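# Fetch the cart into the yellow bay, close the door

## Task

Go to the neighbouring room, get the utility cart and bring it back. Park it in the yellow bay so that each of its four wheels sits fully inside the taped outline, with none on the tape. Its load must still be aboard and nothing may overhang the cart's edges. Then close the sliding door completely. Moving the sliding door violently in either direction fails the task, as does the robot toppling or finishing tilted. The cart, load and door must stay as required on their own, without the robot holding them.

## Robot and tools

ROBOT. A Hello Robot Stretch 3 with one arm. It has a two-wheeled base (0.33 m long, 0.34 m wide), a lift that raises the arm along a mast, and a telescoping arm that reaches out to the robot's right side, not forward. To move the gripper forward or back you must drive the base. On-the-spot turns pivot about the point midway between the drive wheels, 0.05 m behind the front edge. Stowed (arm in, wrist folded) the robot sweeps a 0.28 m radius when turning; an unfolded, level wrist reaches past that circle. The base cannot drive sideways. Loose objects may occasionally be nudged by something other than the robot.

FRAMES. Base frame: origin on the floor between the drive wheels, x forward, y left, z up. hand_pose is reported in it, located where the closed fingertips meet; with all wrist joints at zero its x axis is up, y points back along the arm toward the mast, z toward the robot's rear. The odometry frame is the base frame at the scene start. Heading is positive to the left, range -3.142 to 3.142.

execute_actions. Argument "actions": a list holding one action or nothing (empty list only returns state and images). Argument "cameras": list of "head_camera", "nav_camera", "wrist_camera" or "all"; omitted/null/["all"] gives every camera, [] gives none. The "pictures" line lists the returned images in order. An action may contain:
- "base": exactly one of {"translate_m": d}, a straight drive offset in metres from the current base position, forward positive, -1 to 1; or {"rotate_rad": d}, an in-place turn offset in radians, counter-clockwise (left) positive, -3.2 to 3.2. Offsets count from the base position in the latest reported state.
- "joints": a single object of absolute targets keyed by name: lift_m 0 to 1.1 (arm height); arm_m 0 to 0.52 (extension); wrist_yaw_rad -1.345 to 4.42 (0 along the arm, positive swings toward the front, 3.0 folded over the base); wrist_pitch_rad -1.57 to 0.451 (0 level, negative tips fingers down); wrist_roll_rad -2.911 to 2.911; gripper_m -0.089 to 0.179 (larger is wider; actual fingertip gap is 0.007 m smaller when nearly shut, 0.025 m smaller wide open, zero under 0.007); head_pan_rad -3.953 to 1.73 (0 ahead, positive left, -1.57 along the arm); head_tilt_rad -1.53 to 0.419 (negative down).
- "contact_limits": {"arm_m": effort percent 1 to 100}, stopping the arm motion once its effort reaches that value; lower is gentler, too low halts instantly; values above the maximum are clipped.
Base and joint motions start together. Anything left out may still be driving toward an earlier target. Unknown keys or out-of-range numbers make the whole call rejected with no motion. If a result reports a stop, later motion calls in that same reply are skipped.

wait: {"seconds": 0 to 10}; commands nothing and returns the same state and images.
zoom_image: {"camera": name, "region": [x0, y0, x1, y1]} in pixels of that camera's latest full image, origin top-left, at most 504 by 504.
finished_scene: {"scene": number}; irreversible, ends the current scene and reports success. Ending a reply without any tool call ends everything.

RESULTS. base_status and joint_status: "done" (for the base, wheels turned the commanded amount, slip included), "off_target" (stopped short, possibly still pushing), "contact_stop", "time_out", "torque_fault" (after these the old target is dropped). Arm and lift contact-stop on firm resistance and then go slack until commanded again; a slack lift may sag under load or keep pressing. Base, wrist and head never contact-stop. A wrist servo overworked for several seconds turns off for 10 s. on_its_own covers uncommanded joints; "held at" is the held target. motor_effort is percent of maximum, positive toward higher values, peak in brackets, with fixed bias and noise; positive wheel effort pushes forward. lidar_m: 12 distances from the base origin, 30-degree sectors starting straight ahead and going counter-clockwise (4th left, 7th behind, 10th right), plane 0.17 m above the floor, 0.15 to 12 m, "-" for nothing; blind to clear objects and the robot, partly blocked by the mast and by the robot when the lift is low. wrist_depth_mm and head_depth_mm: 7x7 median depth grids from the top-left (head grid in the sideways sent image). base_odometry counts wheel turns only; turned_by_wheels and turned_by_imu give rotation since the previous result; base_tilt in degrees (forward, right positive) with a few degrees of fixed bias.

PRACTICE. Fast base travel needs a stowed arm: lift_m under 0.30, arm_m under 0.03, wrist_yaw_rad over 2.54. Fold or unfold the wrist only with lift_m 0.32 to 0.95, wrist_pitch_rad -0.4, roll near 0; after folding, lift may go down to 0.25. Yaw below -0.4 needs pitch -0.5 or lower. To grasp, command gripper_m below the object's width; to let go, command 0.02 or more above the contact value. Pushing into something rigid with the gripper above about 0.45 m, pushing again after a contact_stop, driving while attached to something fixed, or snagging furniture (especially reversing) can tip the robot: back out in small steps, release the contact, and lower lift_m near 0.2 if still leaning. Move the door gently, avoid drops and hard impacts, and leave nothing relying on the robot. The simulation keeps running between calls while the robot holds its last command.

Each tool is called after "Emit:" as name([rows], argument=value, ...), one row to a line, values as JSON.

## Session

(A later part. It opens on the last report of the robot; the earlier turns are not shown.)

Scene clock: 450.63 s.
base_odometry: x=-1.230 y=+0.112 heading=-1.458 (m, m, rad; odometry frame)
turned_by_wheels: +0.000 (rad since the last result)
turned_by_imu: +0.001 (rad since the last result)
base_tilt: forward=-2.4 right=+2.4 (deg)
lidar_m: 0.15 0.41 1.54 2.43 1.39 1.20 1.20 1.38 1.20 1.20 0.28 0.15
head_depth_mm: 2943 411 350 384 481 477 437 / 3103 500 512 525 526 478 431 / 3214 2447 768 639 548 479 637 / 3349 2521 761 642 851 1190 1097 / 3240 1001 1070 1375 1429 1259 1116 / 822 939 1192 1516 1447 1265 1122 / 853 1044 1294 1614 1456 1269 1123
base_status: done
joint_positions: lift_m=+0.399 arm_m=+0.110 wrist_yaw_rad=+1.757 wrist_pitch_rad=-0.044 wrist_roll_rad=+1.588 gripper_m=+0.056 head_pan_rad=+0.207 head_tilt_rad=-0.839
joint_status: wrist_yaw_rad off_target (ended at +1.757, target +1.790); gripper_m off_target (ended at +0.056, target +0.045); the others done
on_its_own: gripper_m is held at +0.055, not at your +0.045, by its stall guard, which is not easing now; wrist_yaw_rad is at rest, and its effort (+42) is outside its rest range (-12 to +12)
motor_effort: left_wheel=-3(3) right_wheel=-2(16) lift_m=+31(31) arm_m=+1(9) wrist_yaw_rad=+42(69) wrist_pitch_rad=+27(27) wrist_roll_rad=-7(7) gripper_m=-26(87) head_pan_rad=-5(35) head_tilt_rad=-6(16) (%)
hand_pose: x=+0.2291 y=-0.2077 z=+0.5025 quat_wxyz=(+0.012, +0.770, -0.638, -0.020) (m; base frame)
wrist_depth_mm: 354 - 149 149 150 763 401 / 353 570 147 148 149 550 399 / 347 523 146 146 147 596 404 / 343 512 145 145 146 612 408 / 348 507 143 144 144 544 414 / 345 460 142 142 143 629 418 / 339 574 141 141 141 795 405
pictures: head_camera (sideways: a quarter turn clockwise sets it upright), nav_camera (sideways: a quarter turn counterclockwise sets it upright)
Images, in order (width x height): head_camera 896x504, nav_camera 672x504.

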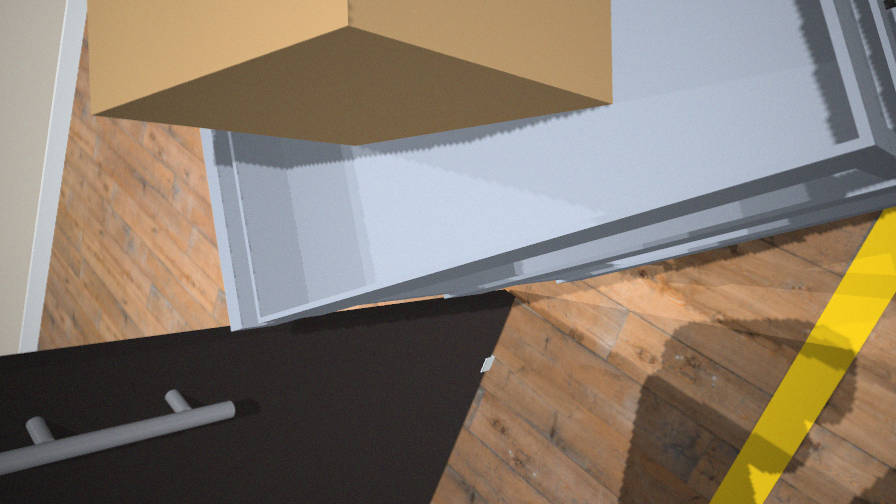

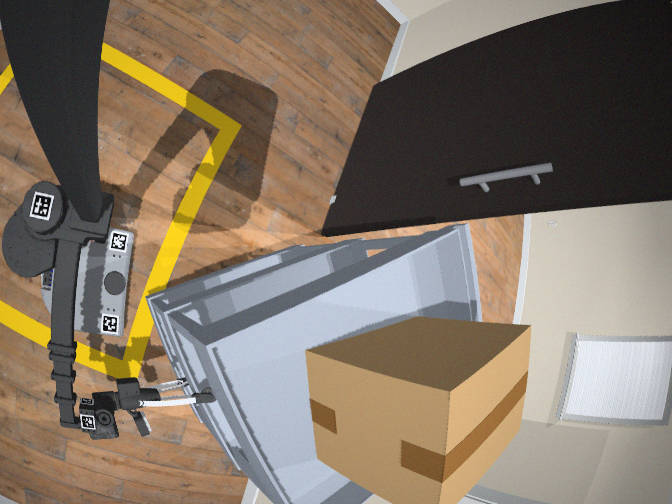

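Emit:
execute_actions([
  {"joints":{"gripper_m":0.115,"wrist_yaw_rad":1.8,"head_pan_rad":-0.5,"head_tilt_rad":-1.0}},
], cameras=[])

Emit:
execute_actions([
  {"base":{"translate_m":0.08},"joints":{"arm_m":0.26}},
])

Scene clock: 465.63 s.
base_odometry: x=-1.230 y=+0.112 heading=-1.458 (m, m, rad; odometry frame)
turned_by_wheels: +0.000 (rad since the last result)
turned_by_imu: +0.000 (rad since the last result)
base_tilt: forward=-2.4 right=+2.4 (deg)
lidar_m: 0.15 0.41 1.55 2.43 1.39 1.20 1.20 1.39 1.20 1.20 0.28 0.15
head_depth_mm: 833 989 620 1397 1315 1207 1071 / 798 905 643 570 1117 1196 1091 / 392 431 546 566 513 1081 1114 / 386 384 471 559 507 477 1074 / 388 350 418 521 510 687 1096 / 391 335 374 511 512 1176 1101 / 395 336 433 576 539 1211 1102
base_status: not commanded
joint_positions: lift_m=+0.399 arm_m=+0.110 wrist_yaw_rad=+1.796 wrist_pitch_rad=-0.026 wrist_roll_rad=+1.571 gripper_m=+0.115 head_pan_rad=-0.493 head_tilt_rad=-0.987
joint_status: all done
motor_effort: left_wheel=-2(3) right_wheel=+0(1) lift_m=+31(31) arm_m=+0(0) wrist_yaw_rad=+6(57) wrist_pitch_rad=+16(27) wrist_roll_rad=-1(7) gripper_m=-1(94) head_pan_rad=-4(49) head_tilt_rad=-8(21) (%)
hand_pose: x=+0.2277 y=-0.1980 z=+0.5070 quat_wxyz=(+0.011, +0.782, -0.623, -0.008) (m; base frame)
wrist_depth_mm: 349 - 141 141 142 555 413 / 343 504 141 141 141 603 416 / 344 497 705 140 141 617 418 / 342 494 694 140 141 625 420 / 339 454 140 140 140 550 421 / 335 421 139 139 140 586 423 / 335 - - 139 139 907 395
pictures: none
No camera images: the call's "cameras" was empty. Leave "cameras" out to get every camera's image.

Scene clock: 468.30 s.
base_odometry: x=-1.221 y=+0.033 heading=-1.458 (m, m, rad; odometry frame)
turned_by_wheels: +0.000 (rad since the last result)
turned_by_imu: +0.000 (rad since the last result)
base_tilt: forward=-2.4 right=+2.4 (deg)
lidar_m: 0.16 0.23 1.39 2.55 1.48 1.27 1.28 1.42 1.22 1.22 0.15 -
head_depth_mm: 753 907 609 569 1268 1184 1077 / 687 372 592 561 509 1176 1095 / 382 337 412 537 505 462 1107 / 385 323 358 462 506 456 432 / 387 323 317 395 494 458 1081 / 388 325 294 383 510 481 1095 / 392 328 325 562 514 1200 1103
base_status: done
joint_positions: lift_m=+0.399 arm_m=+0.260 wrist_yaw_rad=+1.803 wrist_pitch_rad=-0.024 wrist_roll_rad=+1.571 gripper_m=+0.115 head_pan_rad=-0.493 head_tilt_rad=-0.989
joint_status: all done
motor_effort: left_wheel=-1(8) right_wheel=+1(21) lift_m=+31(31) arm_m=+4(6) wrist_yaw_rad=-3(30) wrist_pitch_rad=+15(25) wrist_roll_rad=-1(1) gripper_m=-1(10) head_pan_rad=-3(4) head_tilt_rad=-7(8) (%)
hand_pose: x=+0.2274 y=-0.3459 z=+0.5076 quat_wxyz=(+0.010, +0.784, -0.621, -0.008) (m; base frame)
wrist_depth_mm: 503 518 - 502 509 775 559 / 154 154 154 149 149 155 156 / 176 460 154 148 149 630 384 / 340 488 694 148 148 630 420 / 337 456 147 148 148 552 421 / 337 420 147 147 148 649 425 / 333 512 660 147 148 647 410
pictures: head_camera (sideways: a quarter turn clockwise sets it upright), nav_camera (sideways: a quarter turn counterclockwise sets it upright), wrist_camera
Images, in order (width x height): head_camera 896x504, nav_camera 672x504, wrist_camera 644x364.

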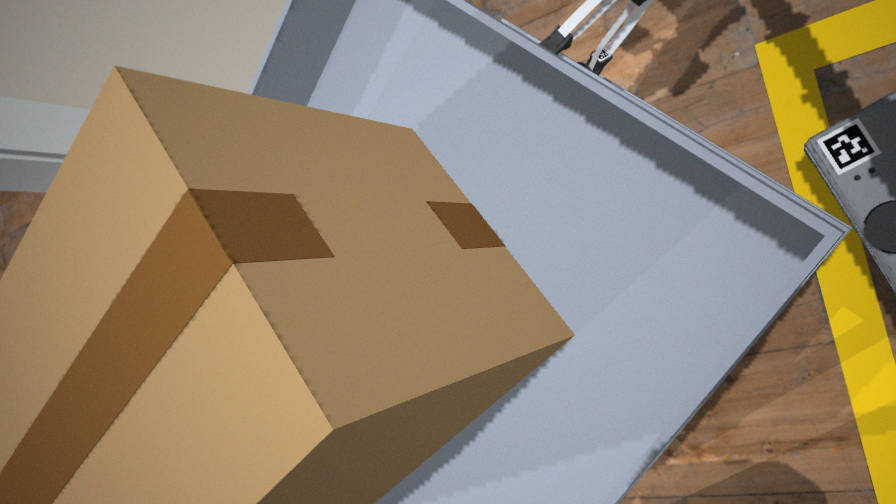

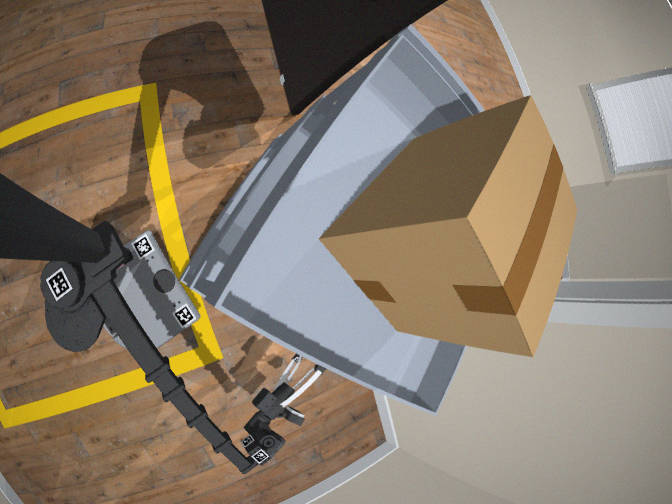

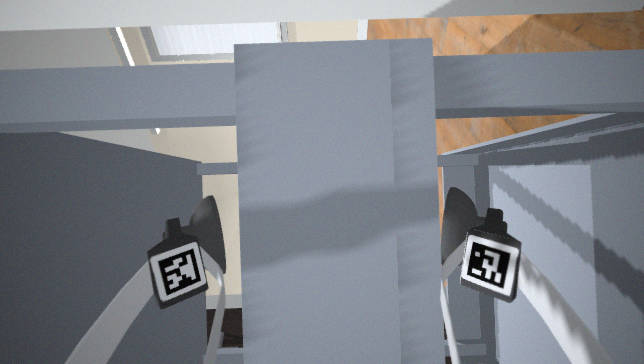

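Emit:
execute_actions([
  {"joints":{"gripper_m":0.05}},
], cameras=[])

Emit:
execute_actions([
  {"base":{"translate_m":-0.2},"joints":{"head_pan_rad":-0.2,"head_tilt_rad":-0.9}},
])

Scene clock: 472.50 s.
base_odometry: x=-1.221 y=+0.033 heading=-1.457 (m, m, rad; odometry frame)
turned_by_wheels: +0.001 (rad since the last result)
turned_by_imu: +0.001 (rad since the last result)
base_tilt: forward=-2.3 right=+2.4 (deg)
lidar_m: 0.16 0.23 1.39 2.55 1.48 1.28 1.28 1.42 1.22 1.22 0.16 -
head_depth_mm: 748 908 606 562 1278 1185 1078 / 690 368 530 560 509 1170 1093 / 382 335 409 537 504 462 1105 / 384 321 355 459 506 457 432 / 387 323 315 393 494 458 1080 / 390 325 295 383 510 482 1099 / 392 327 325 566 512 1197 1105
base_status: not commanded
joint_positions: lift_m=+0.399 arm_m=+0.260 wrist_yaw_rad=+1.801 wrist_pitch_rad=-0.033 wrist_roll_rad=+1.570 gripper_m=+0.051 head_pan_rad=-0.493 head_tilt_rad=-0.989
joint_status: all done
motor_effort: left_wheel=+6(5) right_wheel=-11(12) lift_m=+31(31) arm_m=+3(4) wrist_yaw_rad=-2(3) wrist_pitch_rad=+20(22) wrist_roll_rad=+0(1) gripper_m=-29(100) head_pan_rad=-4(4) head_tilt_rad=-6(7) (%)
hand_pose: x=+0.2272 y=-0.3463 z=+0.5053 quat_wxyz=(+0.014, +0.784, -0.621, -0.010) (m; base frame)
wrist_depth_mm: 501 - 496 502 505 751 560 / 150 151 145 146 147 153 155 / 170 406 145 145 146 614 374 / 344 501 712 146 146 620 416 / 347 495 145 145 146 564 418 / 341 441 145 145 146 634 422 / 339 542 680 145 146 641 401
pictures: none
No camera images: the call's "cameras" was empty. Leave "cameras" out to get every camera's image.

Scene clock: 475.57 s.
base_odometry: x=-1.243 y=+0.231 heading=-1.457 (m, m, rad; odometry frame)
turned_by_wheels: +0.000 (rad since the last result)
turned_by_imu: +0.001 (rad since the last result)
base_tilt: forward=-2.4 right=+2.4 (deg)
lidar_m: 0.16 0.62 1.78 2.18 1.26 1.08 1.08 1.26 1.17 1.17 0.16 0.15
head_depth_mm: 461 364 348 457 524 473 1087 / 464 366 331 425 517 467 1045 / 466 369 323 398 508 467 433 / 472 372 356 471 521 470 730 / 478 461 666 613 532 1019 1111 / 2887 755 722 614 1210 1237 1106 / 2934 2306 708 1476 1406 1242 1113
base_status: done
joint_positions: lift_m=+0.399 arm_m=+0.260 wrist_yaw_rad=+1.721 wrist_pitch_rad=-0.034 wrist_roll_rad=+1.569 gripper_m=+0.058 head_pan_rad=-0.207 head_tilt_rad=-0.902
joint_status: all done
on_its_own: wrist_yaw_rad is held at +1.742, not at your +1.800, by its stall guard, which is not easing now; gripper_m is held at +0.057, not at your +0.050, by its stall guard, which is not easing now; wrist_yaw_rad is at rest, and its effort (+28) is outside its rest range (-12 to +12)
motor_effort: left_wheel=+0(3) right_wheel=-3(19) lift_m=+31(31) arm_m=+0(3) wrist_yaw_rad=+28(53) wrist_pitch_rad=+21(21) wrist_roll_rad=+0(0) gripper_m=-24(30) head_pan_rad=+4(32) head_tilt_rad=+1(14) (%)
hand_pose: x=+0.2310 y=-0.3668 z=+0.5050 quat_wxyz=(+0.014, +0.758, -0.652, -0.010) (m; base frame)
wrist_depth_mm: 672 673 679 678 684 693 578 / 148 148 143 144 145 152 153 / 317 472 143 144 145 573 376 / 348 506 143 144 145 617 413 / 345 499 143 144 144 562 416 / 340 454 143 144 145 628 417 / 342 545 683 144 144 638 402
pictures: head_camera (sideways: a quarter turn clockwise sets it upright), nav_camera (sideways: a quarter turn counterclockwise sets it upright), wrist_camera
Images, in order (width x height): head_camera 896x504, nav_camera 672x504, wrist_camera 644x364.

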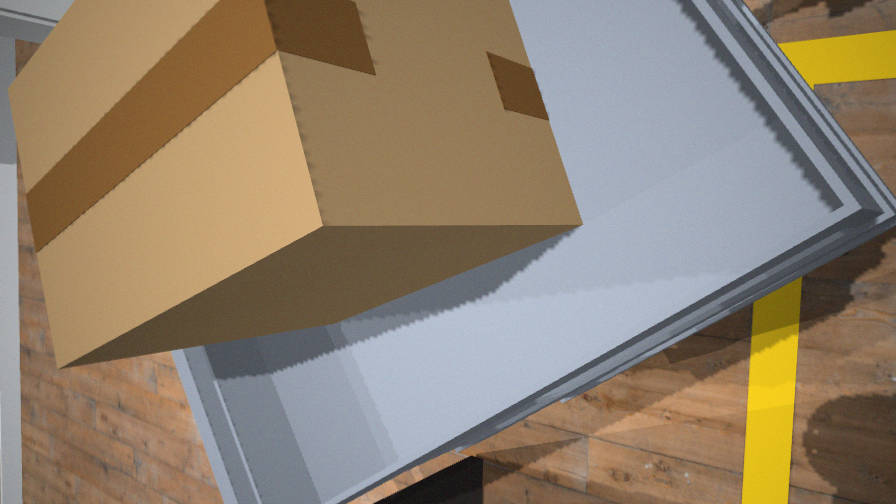

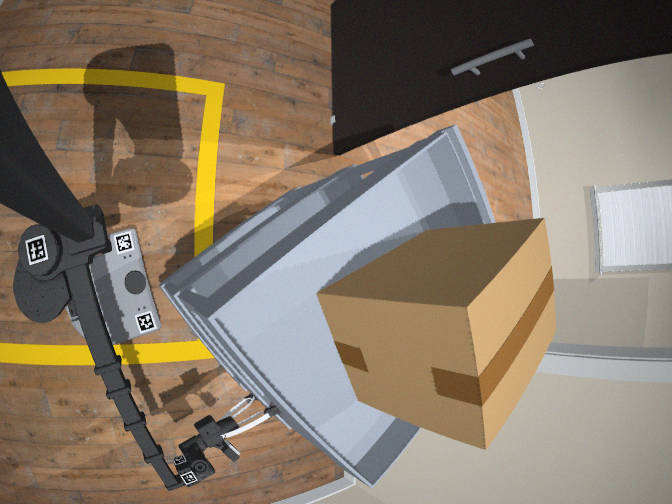

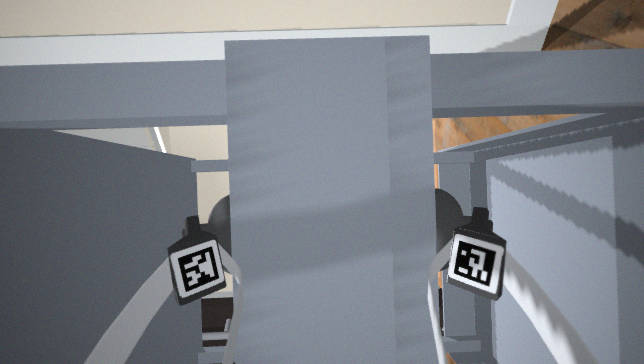

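Emit:
execute_actions([
  {"base":{"translate_m":-0.1},"joints":{"arm_m":0.12,"gripper_m":0.045,"wrist_yaw_rad":1.72}},
])

Scene clock: 495.43 s.
base_odometry: x=-1.255 y=+0.331 heading=-1.458 (m, m, rad; odometry frame)
turned_by_wheels: -0.001 (rad since the last result)
turned_by_imu: +0.000 (rad since the last result)
base_tilt: forward=-2.4 right=+2.4 (deg)
lidar_m: 0.18 0.18 2.09 2.00 1.15 0.98 0.99 1.14 1.14 1.15 0.29 0.19
head_depth_mm: 904 377 431 599 525 794 1088 / 467 368 389 492 526 771 1074 / 470 370 386 486 529 713 1066 / 471 372 382 481 530 494 1003 / 476 376 379 475 533 486 904 / 501 378 375 588 535 474 1076 / 2927 785 727 603 516 466 1108
base_status: done
joint_positions: lift_m=+0.399 arm_m=+0.121 wrist_yaw_rad=+1.682 wrist_pitch_rad=-0.038 wrist_roll_rad=+1.573 gripper_m=+0.053 head_pan_rad=-0.207 head_tilt_rad=-0.902
joint_status: wrist_yaw_rad off_target (ended at +1.682, target +1.720); gripper_m off_target (ended at +0.053, target +0.045); the others done
on_its_own: gripper_m is held at +0.052, not at your +0.045, by its stall guard, which is not easing now; wrist_yaw_rad is at rest, and its effort (+48) is outside its rest range (-12 to +12)
motor_effort: left_wheel=-7(10) right_wheel=+16(19) lift_m=+31(31) arm_m=-6(10) wrist_yaw_rad=+48(97) wrist_pitch_rad=+23(23) wrist_roll_rad=-1(2) gripper_m=-24(83) head_pan_rad=+5(5) head_tilt_rad=+1(1) (%)
hand_pose: x=+0.2322 y=-0.2371 z=+0.5041 quat_wxyz=(+0.014, +0.745, -0.667, -0.013) (m; base frame)
wrist_depth_mm: - 769 762 123 124 743 522 / 128 129 125 125 127 133 134 / 335 481 130 130 131 608 408 / 349 508 135 134 136 615 411 / 348 503 138 139 140 578 415 / 342 461 145 144 146 575 420 / 343 532 - 150 152 606 402
pictures: head_camera (sideways: a quarter turn clockwise sets it upright), nav_camera (sideways: a quarter turn counterclockwise sets it upright), wrist_camera
Images, in order (width x height): head_camera 896x504, nav_camera 672x504, wrist_camera 644x364.

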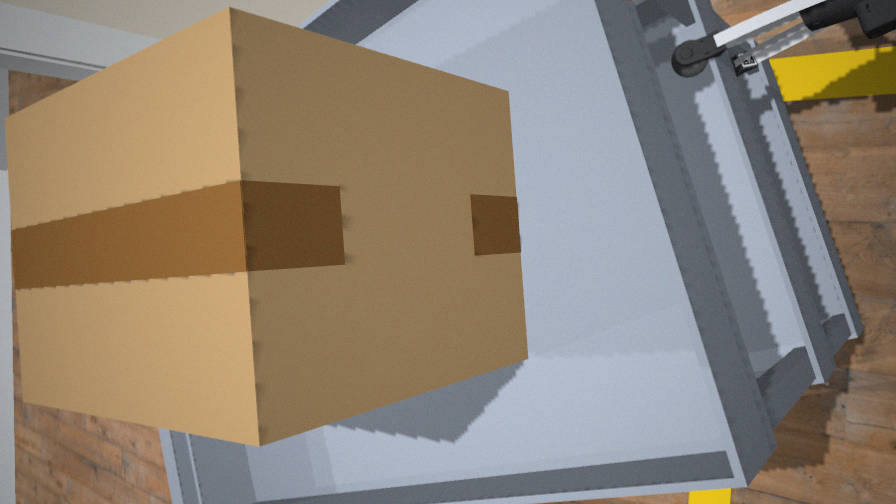

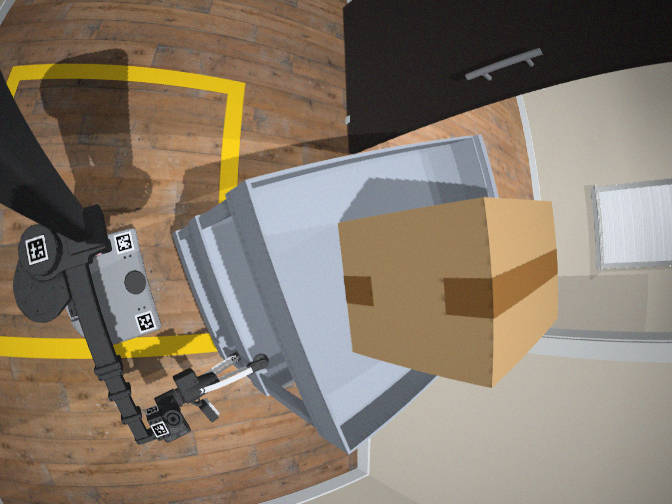

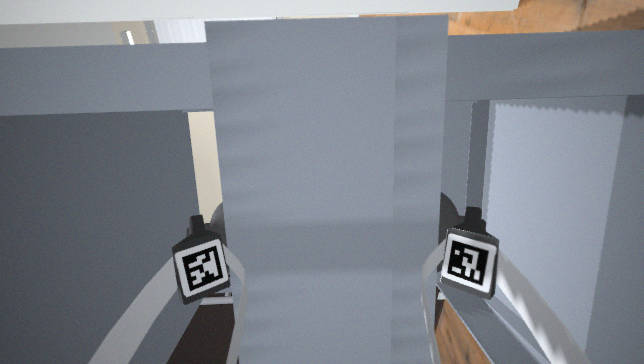

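Emit:
execute_actions([
  {"base":{"rotate_rad":-0.22},"joints":{"arm_m":0.06,"gripper_m":0.047,"wrist_yaw_rad":1.85}},
], cameras=["head_camera","nav_camera"])

Scene clock: 505.20 s.
base_odometry: x=-1.255 y=+0.331 heading=-1.678 (m, m, rad; odometry frame)
turned_by_wheels: -0.220 (rad since the last result)
turned_by_imu: -0.218 (rad since the last result)
base_tilt: forward=-2.4 right=+2.4 (deg)
lidar_m: 0.17 0.17 0.20 2.63 1.35 1.01 0.99 1.03 1.18 1.15 0.31 0.19
head_depth_mm: 973 1139 1396 1561 514 1187 1107 / 957 1120 1328 580 525 733 1078 / 938 1086 661 593 528 678 1065 / 1015 372 347 435 521 486 987 / 476 374 338 421 514 473 736 / 481 378 335 409 514 472 700 / 485 379 331 396 509 475 501
base_status: done
joint_positions: lift_m=+0.399 arm_m=+0.060 wrist_yaw_rad=+1.827 wrist_pitch_rad=-0.036 wrist_roll_rad=+1.581 gripper_m=+0.054 head_pan_rad=-0.207 head_tilt_rad=-0.902
joint_status: wrist_yaw_rad off_target (ended at +1.827, target +1.850); gripper_m off_target (ended at +0.054, target +0.047); the others done
on_its_own: gripper_m is held at +0.054, not at your +0.047, by its stall guard, which is still easing; wrist_yaw_rad is at rest, and its effort (+30) is outside its rest range (-12 to +12)
motor_effort: left_wheel=+0(6) right_wheel=-2(16) lift_m=+31(31) arm_m=-5(9) wrist_yaw_rad=+30(78) wrist_pitch_rad=+22(23) wrist_roll_rad=-4(5) gripper_m=-9(57) head_pan_rad=+3(5) head_tilt_rad=+1(1) (%)
hand_pose: x=+0.2255 y=-0.1408 z=+0.5045 quat_wxyz=(+0.012, +0.791, -0.611, -0.015) (m; base frame)
wrist_depth_mm: 813 829 126 122 122 748 527 / 128 128 124 125 126 132 134 / 332 477 130 129 131 607 406 / 348 502 136 135 136 612 414 / 345 495 139 140 142 580 418 / 343 456 148 147 149 611 424 / 339 542 - 154 156 596 406
pictures: head_camera (sideways: a quarter turn clockwise sets it upright), nav_camera (sideways: a quarter turn counterclockwise sets it upright)
Images, in order (width x height): head_camera 896x504, nav_camera 672x504.

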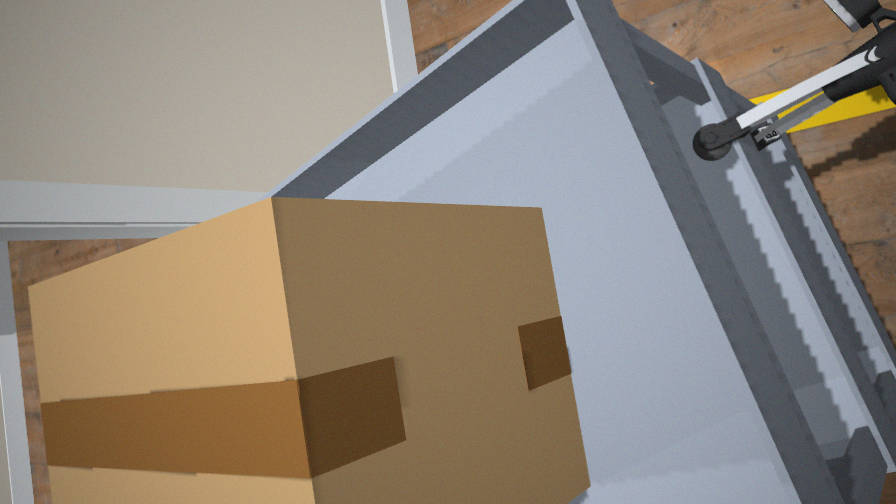

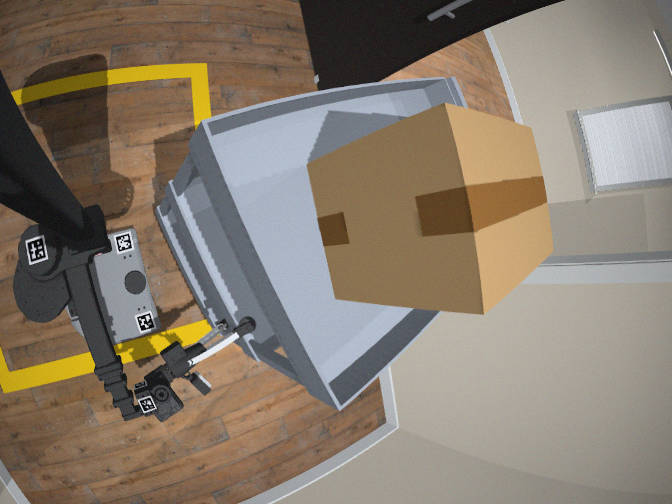

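Emit:
execute_actions([
  {"base":{"translate_m":-0.3},"joints":{"arm_m":0.0,"gripper_m":0.044,"wrist_yaw_rad":1.85,"head_pan_rad":0.0,"head_tilt_rad":-1.0}},
])

Scene clock: 512.90 s.
base_odometry: x=-1.223 y=+0.629 heading=-1.678 (m, m, rad; odometry frame)
turned_by_wheels: +0.000 (rad since the last result)
turned_by_imu: +0.001 (rad since the last result)
base_tilt: forward=-2.3 right=+2.4 (deg)
lidar_m: 0.21 0.23 0.35 2.32 0.94 0.71 0.69 0.72 1.02 1.13 1.19 0.21
head_depth_mm: 1137 741 627 542 477 1168 1072 / 401 487 627 563 504 787 1108 / 381 335 406 540 513 789 1102 / 385 345 416 541 515 1044 1101 / 387 353 444 553 525 1028 1108 / 391 371 475 564 527 1083 1097 / 393 393 621 577 539 1198 1104
base_status: done
joint_positions: lift_m=+0.399 arm_m=+0.002 wrist_yaw_rad=+1.923 wrist_pitch_rad=-0.033 wrist_roll_rad=+1.592 gripper_m=+0.059 head_pan_rad=-0.007 head_tilt_rad=-0.988
joint_status: wrist_yaw_rad off_target (ended at +1.923, target +1.850); gripper_m off_target (ended at +0.059, target +0.044); the others done
joint sent to its limit — the command would take arm_m past its lower limit, so that joint was sent only as far as its limit.
on_its_own: wrist_yaw_rad is held at +1.922, not at your +1.850, by its stall guard, which is not easing now; gripper_m is held at +0.058, not at your +0.044, by its stall guard, which is not easing now
motor_effort: left_wheel=+1(6) right_wheel=-8(17) lift_m=+31(31) arm_m=+1(5) wrist_yaw_rad=-1(55) wrist_pitch_rad=+20(22) wrist_roll_rad=-8(9) gripper_m=-25(78) head_pan_rad=+4(27) head_tilt_rad=-7(22) (%)
hand_pose: x=+0.2183 y=-0.0587 z=+0.5053 quat_wxyz=(+0.008, +0.820, -0.572, -0.018) (m; base frame)
wrist_depth_mm: 332 427 93 91 93 100 101 / 101 101 96 97 99 104 108 / 315 409 107 108 110 573 413 / 348 501 124 123 125 618 419 / 341 490 140 142 144 568 422 / 338 439 - 167 177 563 424 / 333 - - 205 - 937 413
pictures: head_camera (sideways: a quarter turn clockwise sets it upright), nav_camera (sideways: a quarter turn counterclockwise sets it upright), wrist_camera
Images, in order (width x height): head_camera 896x504, nav_camera 672x504, wrist_camera 644x364.

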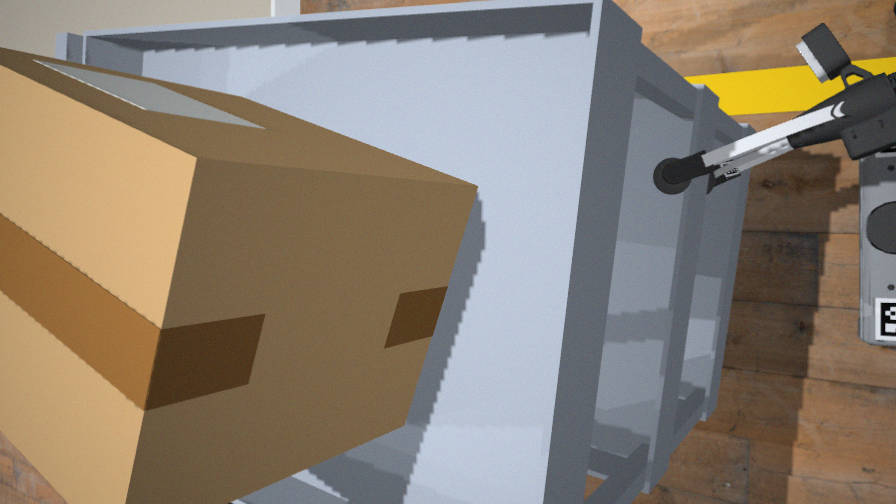

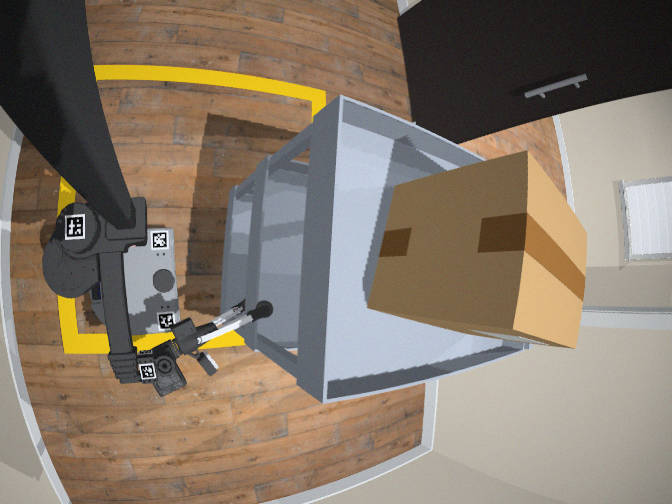

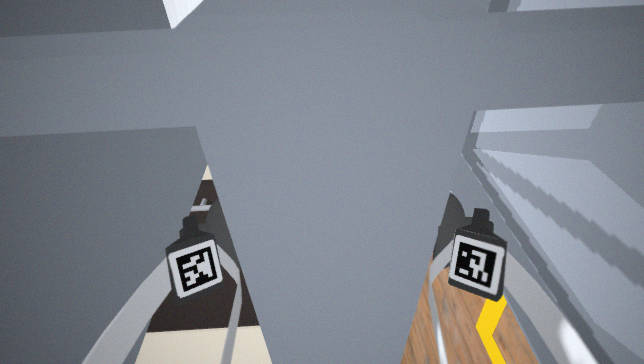

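Emit:
execute_actions(actions=[])

Scene clock: 522.10 s.
base_odometry: x=-1.223 y=+0.629 heading=-1.678 (m, m, rad; odometry frame)
turned_by_wheels: +0.000 (rad since the last result)
turned_by_imu: +0.000 (rad since the last result)
base_tilt: forward=-2.3 right=+2.4 (deg)
lidar_m: 0.21 0.23 0.35 2.31 0.94 0.71 0.69 0.72 1.02 1.13 1.19 0.21
head_depth_mm: 1143 741 626 543 475 1171 1069 / 401 486 625 565 503 786 1110 / 382 335 405 537 512 791 1100 / 384 344 416 541 515 1037 1105 / 387 353 443 552 526 1026 1108 / 391 371 474 565 528 1085 1094 / 394 393 622 578 539 1199 1106
base_status: done
joint_positions: lift_m=+0.399 arm_m=+0.002 wrist_yaw_rad=+1.923 wrist_pitch_rad=-0.033 wrist_roll_rad=+1.592 gripper_m=+0.059 head_pan_rad=-0.007 head_tilt_rad=-0.988
joint_status: wrist_yaw_rad off_target (ended at +1.923, target +1.850); gripper_m off_target (ended at +0.059, target +0.044); the others done
joint sent to its limit — the command would take arm_m past its lower limit, so that joint was sent only as far as its limit.
on_its_own: wrist_yaw_rad is held at +1.922, not at your +1.850, by its stall guard, which is not easing now; gripper_m is held at +0.058, not at your +0.044, by its stall guard, which is not easing now
motor_effort: left_wheel=+2(6) right_wheel=-7(17) lift_m=+31(31) arm_m=+1(5) wrist_yaw_rad=-1(55) wrist_pitch_rad=+20(22) wrist_roll_rad=-9(9) gripper_m=-25(78) head_pan_rad=+5(27) head_tilt_rad=-7(22) (%)
hand_pose: x=+0.2183 y=-0.0587 z=+0.5053 quat_wxyz=(+0.008, +0.820, -0.572, -0.018) (m; base frame)
wrist_depth_mm: 333 428 93 91 93 100 101 / 101 101 96 97 98 105 108 / 316 411 107 108 110 573 416 / 345 498 124 123 125 624 418 / 340 489 139 142 144 570 424 / 339 437 - 167 178 556 424 / 334 - - 204 - 945 409
pictures: head_camera (sideways: a quarter turn clockwise sets it upright), nav_camera (sideways: a quarter turn counterclockwise sets it upright), wrist_camera
Images, in order (width x height): head_camera 896x504, nav_camera 672x504, wrist_camera 644x364.

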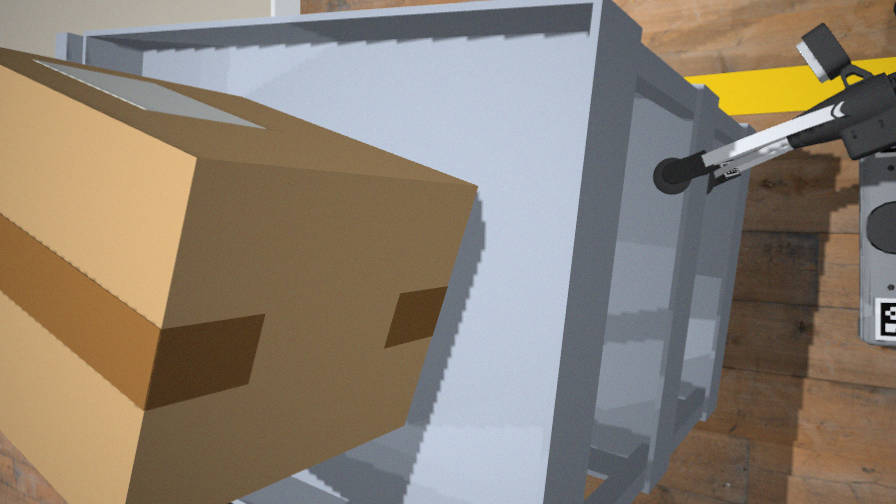

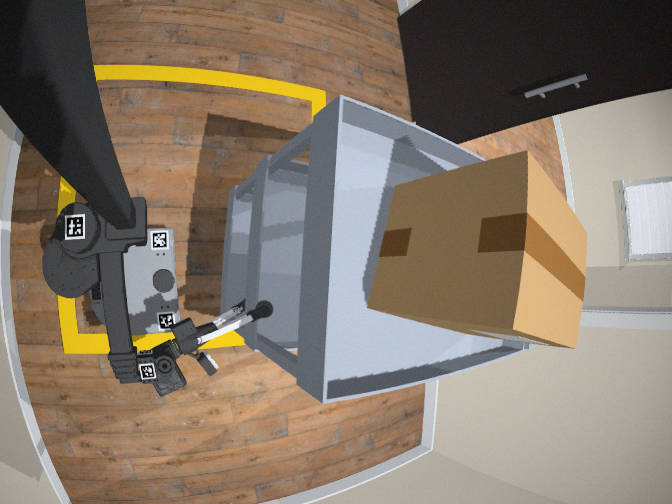

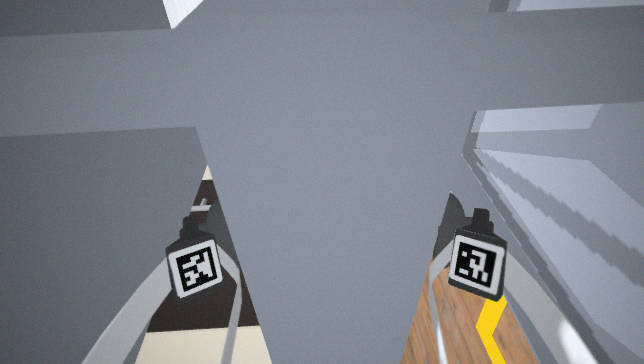

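Emit:
execute_actions([
  {"joints":{"gripper_m":0.048}},
], cameras=[])

Emit:
execute_actions([
  {"base":{"translate_m":-0.2}},
], cameras=["nav_camera","wrist_camera"])

Scene clock: 529.20 s.
base_odometry: x=-1.223 y=+0.629 heading=-1.677 (m, m, rad; odometry frame)
turned_by_wheels: +0.000 (rad since the last result)
turned_by_imu: +0.000 (rad since the last result)
base_tilt: forward=-2.3 right=+2.3 (deg)
lidar_m: 0.21 0.23 0.35 2.32 0.94 0.71 0.69 0.72 1.02 1.13 1.19 0.21
head_depth_mm: 1147 742 626 542 475 1162 1072 / 400 482 619 562 502 787 1110 / 383 335 404 539 513 792 1102 / 385 343 414 540 515 1037 1107 / 387 351 442 552 527 1025 1115 / 390 370 473 567 528 1082 1095 / 394 393 620 577 538 1193 1106
base_status: not commanded
joint_positions: lift_m=+0.399 arm_m=+0.002 wrist_yaw_rad=+1.923 wrist_pitch_rad=-0.033 wrist_roll_rad=+1.594 gripper_m=+0.049 head_pan_rad=-0.007 head_tilt_rad=-0.988
joint_status: all done
on_its_own: wrist_yaw_rad is held at +1.922, not at your +1.850, by its stall guard, which is not easing now
motor_effort: left_wheel=+2(2) right_wheel=-9(8) lift_m=+31(31) arm_m=+1(1) wrist_yaw_rad=-1(1) wrist_pitch_rad=+20(20) wrist_roll_rad=-9(9) gripper_m=-29(76) head_pan_rad=+3(5) head_tilt_rad=-7(7) (%)
hand_pose: x=+0.2183 y=-0.0587 z=+0.5053 quat_wxyz=(+0.007, +0.820, -0.572, -0.019) (m; base frame)
wrist_depth_mm: 324 427 92 90 91 99 100 / 99 99 95 96 97 103 107 / 315 111 106 108 109 572 414 / 345 500 123 122 124 619 415 / 343 488 138 141 142 583 422 / 338 449 177 167 176 545 425 / 335 - - 203 - 955 413
pictures: none
No camera images: the call's "cameras" was empty. Leave "cameras" out to get every camera's image.

Scene clock: 532.17 s.
base_odometry: x=-1.202 y=+0.828 heading=-1.677 (m, m, rad; odometry frame)
turned_by_wheels: +0.000 (rad since the last result)
turned_by_imu: +0.001 (rad since the last result)
base_tilt: forward=-2.3 right=+2.4 (deg)
lidar_m: 0.21 0.24 2.20 1.66 0.67 0.50 0.49 0.51 0.73 1.12 1.18 0.21
head_depth_mm: 402 550 638 562 488 1167 1072 / 379 361 513 563 502 776 1109 / 382 336 402 537 512 790 1100 / 384 352 438 551 523 1047 1106 / 388 381 485 570 535 1094 1111 / 391 416 541 573 760 1175 1098 / 1505 1533 630 577 757 1214 1104
base_status: done
joint_positions: lift_m=+0.399 arm_m=+0.002 wrist_yaw_rad=+1.977 wrist_pitch_rad=-0.033 wrist_roll_rad=+1.596 gripper_m=+0.059 head_pan_rad=-0.007 head_tilt_rad=-0.988
joint_status: not commanded
on_its_own: wrist_yaw_rad is held at +1.972, not at your +1.850, by its stall guard, which is not easing now; gripper_m is held at +0.058, not at your +0.048, by its stall guard, which is not easing now
motor_effort: left_wheel=+2(4) right_wheel=-7(16) lift_m=+31(31) arm_m=+1(1) wrist_yaw_rad=-5(42) wrist_pitch_rad=+20(20) wrist_roll_rad=-10(10) gripper_m=-25(29) head_pan_rad=+4(5) head_tilt_rad=-7(7) (%)
hand_pose: x=+0.2132 y=-0.0460 z=+0.5053 quat_wxyz=(+0.007, +0.835, -0.550, -0.019) (m; base frame)
wrist_depth_mm: 338 430 87 86 85 88 94 / 86 85 78 79 80 84 91 / 95 96 90 92 94 102 375 / 345 502 109 111 115 587 418 / 340 490 137 141 145 549 422 / 337 433 - 192 233 927 430 / 332 - - 302 - 437 420
pictures: nav_camera (sideways: a quarter turn counterclockwise sets it upright), wrist_camera
Images, in order (width x height): nav_camera 672x504, wrist_camera 644x364.

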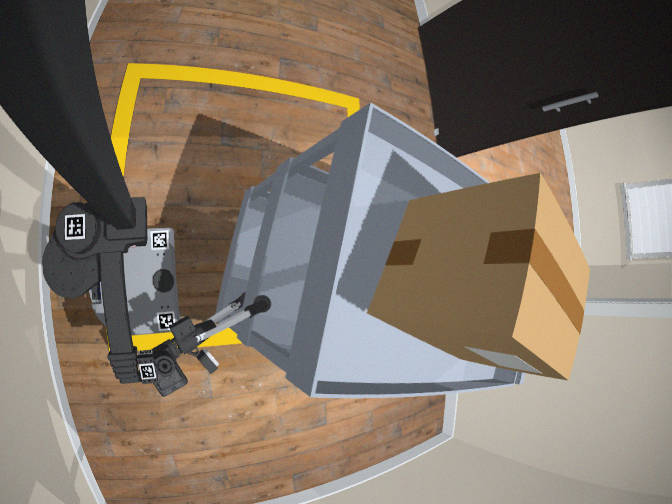

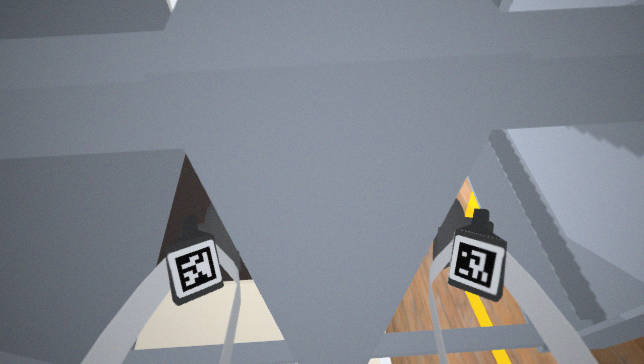

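Emit:
execute_actions([
  {"joints":{"gripper_m":0.052}},
], cameras=[])

Emit:
execute_actions([
  {"base":{"translate_m":-0.14}},
], cameras=["nav_camera","wrist_camera"])

Scene clock: 535.60 s.
base_odometry: x=-1.202 y=+0.828 heading=-1.677 (m, m, rad; odometry frame)
turned_by_wheels: +0.000 (rad since the last result)
turned_by_imu: +0.000 (rad since the last result)
base_tilt: forward=-2.3 right=+2.4 (deg)
lidar_m: 0.20 0.24 2.20 1.65 0.67 0.50 0.49 0.51 0.73 1.12 1.18 0.20
head_depth_mm: 401 550 639 561 490 1174 1067 / 379 359 511 562 503 774 1110 / 382 336 400 537 511 786 1102 / 384 352 439 549 522 1044 1109 / 388 381 484 570 534 1099 1111 / 391 416 540 576 759 1169 1096 / 1496 1536 632 578 768 1212 1102
base_status: not commanded
joint_positions: lift_m=+0.399 arm_m=+0.002 wrist_yaw_rad=+1.976 wrist_pitch_rad=-0.032 wrist_roll_rad=+1.596 gripper_m=+0.053 head_pan_rad=-0.007 head_tilt_rad=-0.988
joint_status: all done
on_its_own: wrist_yaw_rad is held at +1.972, not at your +1.850, by its stall guard, which is not easing now
motor_effort: left_wheel=+2(2) right_wheel=-9(9) lift_m=+31(31) arm_m=+1(0) wrist_yaw_rad=-5(5) wrist_pitch_rad=+20(20) wrist_roll_rad=-10(10) gripper_m=-27(63) head_pan_rad=+4(4) head_tilt_rad=-7(7) (%)
hand_pose: x=+0.2132 y=-0.0460 z=+0.5054 quat_wxyz=(+0.007, +0.835, -0.550, -0.019) (m; base frame)
wrist_depth_mm: 339 427 87 85 84 88 93 / 86 84 78 78 80 83 90 / 95 96 90 92 94 102 376 / 344 497 109 111 114 586 418 / 340 490 137 140 144 550 420 / 339 437 - 191 232 895 427 / 332 - - 301 - 439 421
pictures: none
No camera images: the call's "cameras" was empty. Leave "cameras" out to get every camera's image.

Scene clock: 538.07 s.
base_odometry: x=-1.187 y=+0.967 heading=-1.677 (m, m, rad; odometry frame)
turned_by_wheels: +0.000 (rad since the last result)
turned_by_imu: +0.001 (rad since the last result)
base_tilt: forward=-2.4 right=+2.4 (deg)
lidar_m: 0.20 0.26 2.49 1.18 0.48 0.36 0.35 0.37 0.52 1.12 1.17 0.20
head_depth_mm: 377 421 605 561 499 1168 1075 / 378 337 437 553 503 765 1115 / 382 343 412 534 512 787 1103 / 384 371 462 558 523 1062 1100 / 388 412 529 572 795 1148 1106 / 402 467 644 574 847 1188 1102 / 2227 1829 621 577 1307 1213 1104
base_status: done
joint_positions: lift_m=+0.399 arm_m=+0.002 wrist_yaw_rad=+1.989 wrist_pitch_rad=-0.032 wrist_roll_rad=+1.597 gripper_m=+0.060 head_pan_rad=-0.007 head_tilt_rad=-0.988
joint_status: not commanded
on_its_own: wrist_yaw_rad is held at +1.972, not at your +1.850, by its stall guard, which is not easing now; gripper_m is held at +0.059, not at your +0.052, by its stall guard, which is not easing now; wrist_yaw_rad is at rest, and its effort (-22) is outside its rest range (-12 to +12)
motor_effort: left_wheel=+3(4) right_wheel=-9(16) lift_m=+31(31) arm_m=+1(2) wrist_yaw_rad=-22(23) wrist_pitch_rad=+19(20) wrist_roll_rad=-11(10) gripper_m=-24(28) head_pan_rad=+4(5) head_tilt_rad=-7(7) (%)
hand_pose: x=+0.2119 y=-0.0430 z=+0.5055 quat_wxyz=(+0.007, +0.838, -0.545, -0.020) (m; base frame)
wrist_depth_mm: 342 428 83 82 82 83 90 / 84 80 74 73 73 73 82 / - 79 76 78 80 86 95 / 328 461 97 100 103 555 417 / 341 488 133 138 143 533 422 / 338 434 - 225 454 459 428 / 387 - - - - 948 588
pictures: nav_camera (sideways: a quarter turn counterclockwise sets it upright), wrist_camera
Images, in order (width x height): nav_camera 672x504, wrist_camera 644x364.

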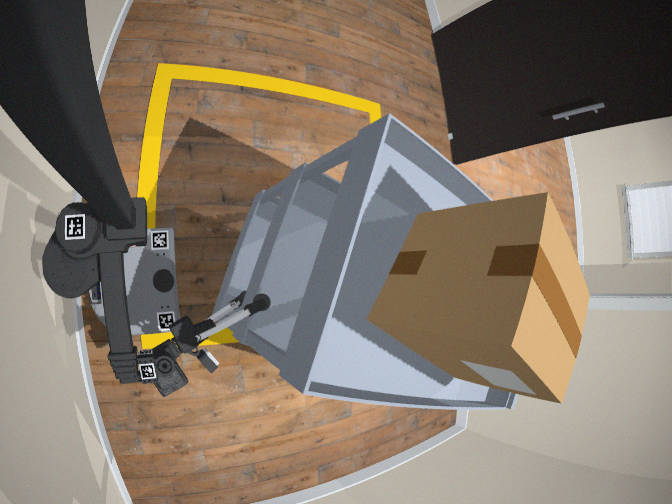

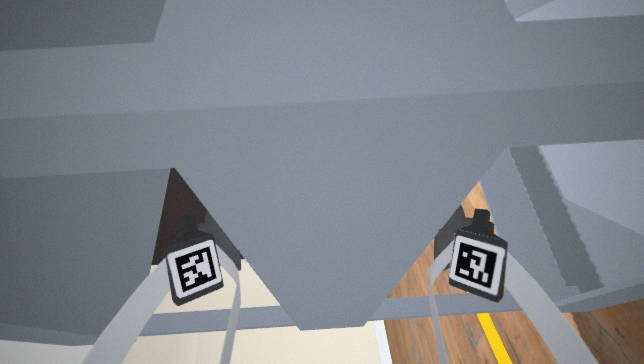

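Emit:
execute_actions([
  {"joints":{"gripper_m":0.14}},
], cameras=[])

Emit:
execute_actions([
  {"base":{"translate_m":-0.03},"joints":{"wrist_yaw_rad":2.55}},
], cameras=["nav_camera","wrist_camera"])

Scene clock: 551.93 s.
base_odometry: x=-1.187 y=+0.967 heading=-1.677 (m, m, rad; odometry frame)
turned_by_wheels: +0.000 (rad since the last result)
turned_by_imu: +0.000 (rad since the last result)
base_tilt: forward=-2.3 right=+2.4 (deg)
lidar_m: 0.20 0.26 2.50 1.18 0.47 0.36 0.35 0.37 0.52 1.12 1.18 0.20
head_depth_mm: 378 423 604 563 495 1168 1071 / 379 341 441 553 503 754 1113 / 382 343 412 534 511 790 1097 / 385 371 462 558 523 1063 1109 / 387 412 528 571 795 1152 1105 / 402 467 641 573 845 1191 1094 / 2293 1846 622 579 1307 1212 1103
base_status: not commanded
joint_positions: lift_m=+0.399 arm_m=+0.002 wrist_yaw_rad=+1.974 wrist_pitch_rad=-0.022 wrist_roll_rad=+1.577 gripper_m=+0.140 head_pan_rad=-0.007 head_tilt_rad=-0.988
joint_status: all done
on_its_own: wrist_yaw_rad is held at +1.972, not at your +1.850, by its stall guard, which is not easing now
motor_effort: left_wheel=+2(3) right_wheel=-3(9) lift_m=+31(31) arm_m=+1(0) wrist_yaw_rad=-3(22) wrist_pitch_rad=+14(21) wrist_roll_rad=-3(10) gripper_m=+1(97) head_pan_rad=+4(4) head_tilt_rad=-7(7) (%)
hand_pose: x=+0.2137 y=-0.0463 z=+0.5081 quat_wxyz=(+0.008, +0.834, -0.551, -0.009) (m; base frame)
wrist_depth_mm: 349 504 90 90 89 91 398 / 91 89 80 79 79 78 86 / - 82 74 75 76 77 89 / 307 411 94 95 97 111 403 / 336 425 138 131 134 - 426 / 333 - - 206 457 975 408 / 375 464 - - - 882 642
pictures: none
No camera images: the call's "cameras" was empty. Leave "cameras" out to get every camera's image.

Scene clock: 553.47 s.
base_odometry: x=-1.184 y=+0.997 heading=-1.677 (m, m, rad; odometry frame)
turned_by_wheels: +0.000 (rad since the last result)
turned_by_imu: +0.000 (rad since the last result)
base_tilt: forward=-2.4 right=+2.4 (deg)
lidar_m: 0.23 0.30 2.54 1.08 0.44 0.33 0.32 0.33 0.47 1.12 1.17 0.23
head_depth_mm: 396 488 626 562 516 1186 1094 / 380 373 508 563 508 1137 1093 / 382 370 450 549 528 1034 1102 / 384 405 506 569 807 1101 1093 / 399 450 578 571 844 1182 1106 / 418 537 645 583 878 1200 1098 / 2270 1840 628 597 1325 1208 1099
base_status: done
joint_positions: lift_m=+0.399 arm_m=+0.002 wrist_yaw_rad=+2.548 wrist_pitch_rad=-0.022 wrist_roll_rad=+1.577 gripper_m=+0.140 head_pan_rad=-0.007 head_tilt_rad=-0.988
joint_status: all done
motor_effort: left_wheel=+1(3) right_wheel=-2(5) lift_m=+31(31) arm_m=+0(1) wrist_yaw_rad=+3(4) wrist_pitch_rad=+13(14) wrist_roll_rad=-3(3) gripper_m=+1(1) head_pan_rad=+3(4) head_tilt_rad=-7(8) (%)
hand_pose: x=+0.1216 y=+0.0652 z=+0.5082 quat_wxyz=(+0.010, +0.956, -0.293, -0.006) (m; base frame)
wrist_depth_mm: 346 - - 253 - 869 412 / 383 438 457 403 - 454 518 / - - - - - 896 602 / - - - - - 898 599 / - - - - - - 603 / - - - - - - 583 / - - - - - 952 651
pictures: nav_camera (sideways: a quarter turn counterclockwise sets it upright), wrist_camera
Images, in order (width x height): nav_camera 672x504, wrist_camera 644x364.

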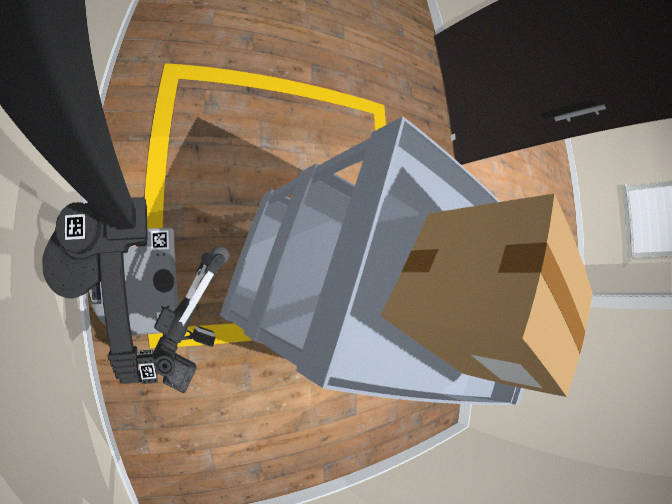

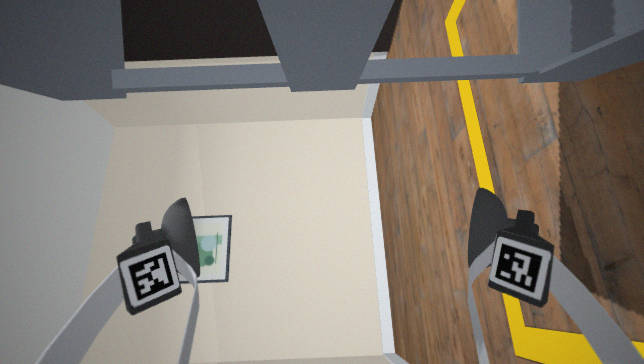

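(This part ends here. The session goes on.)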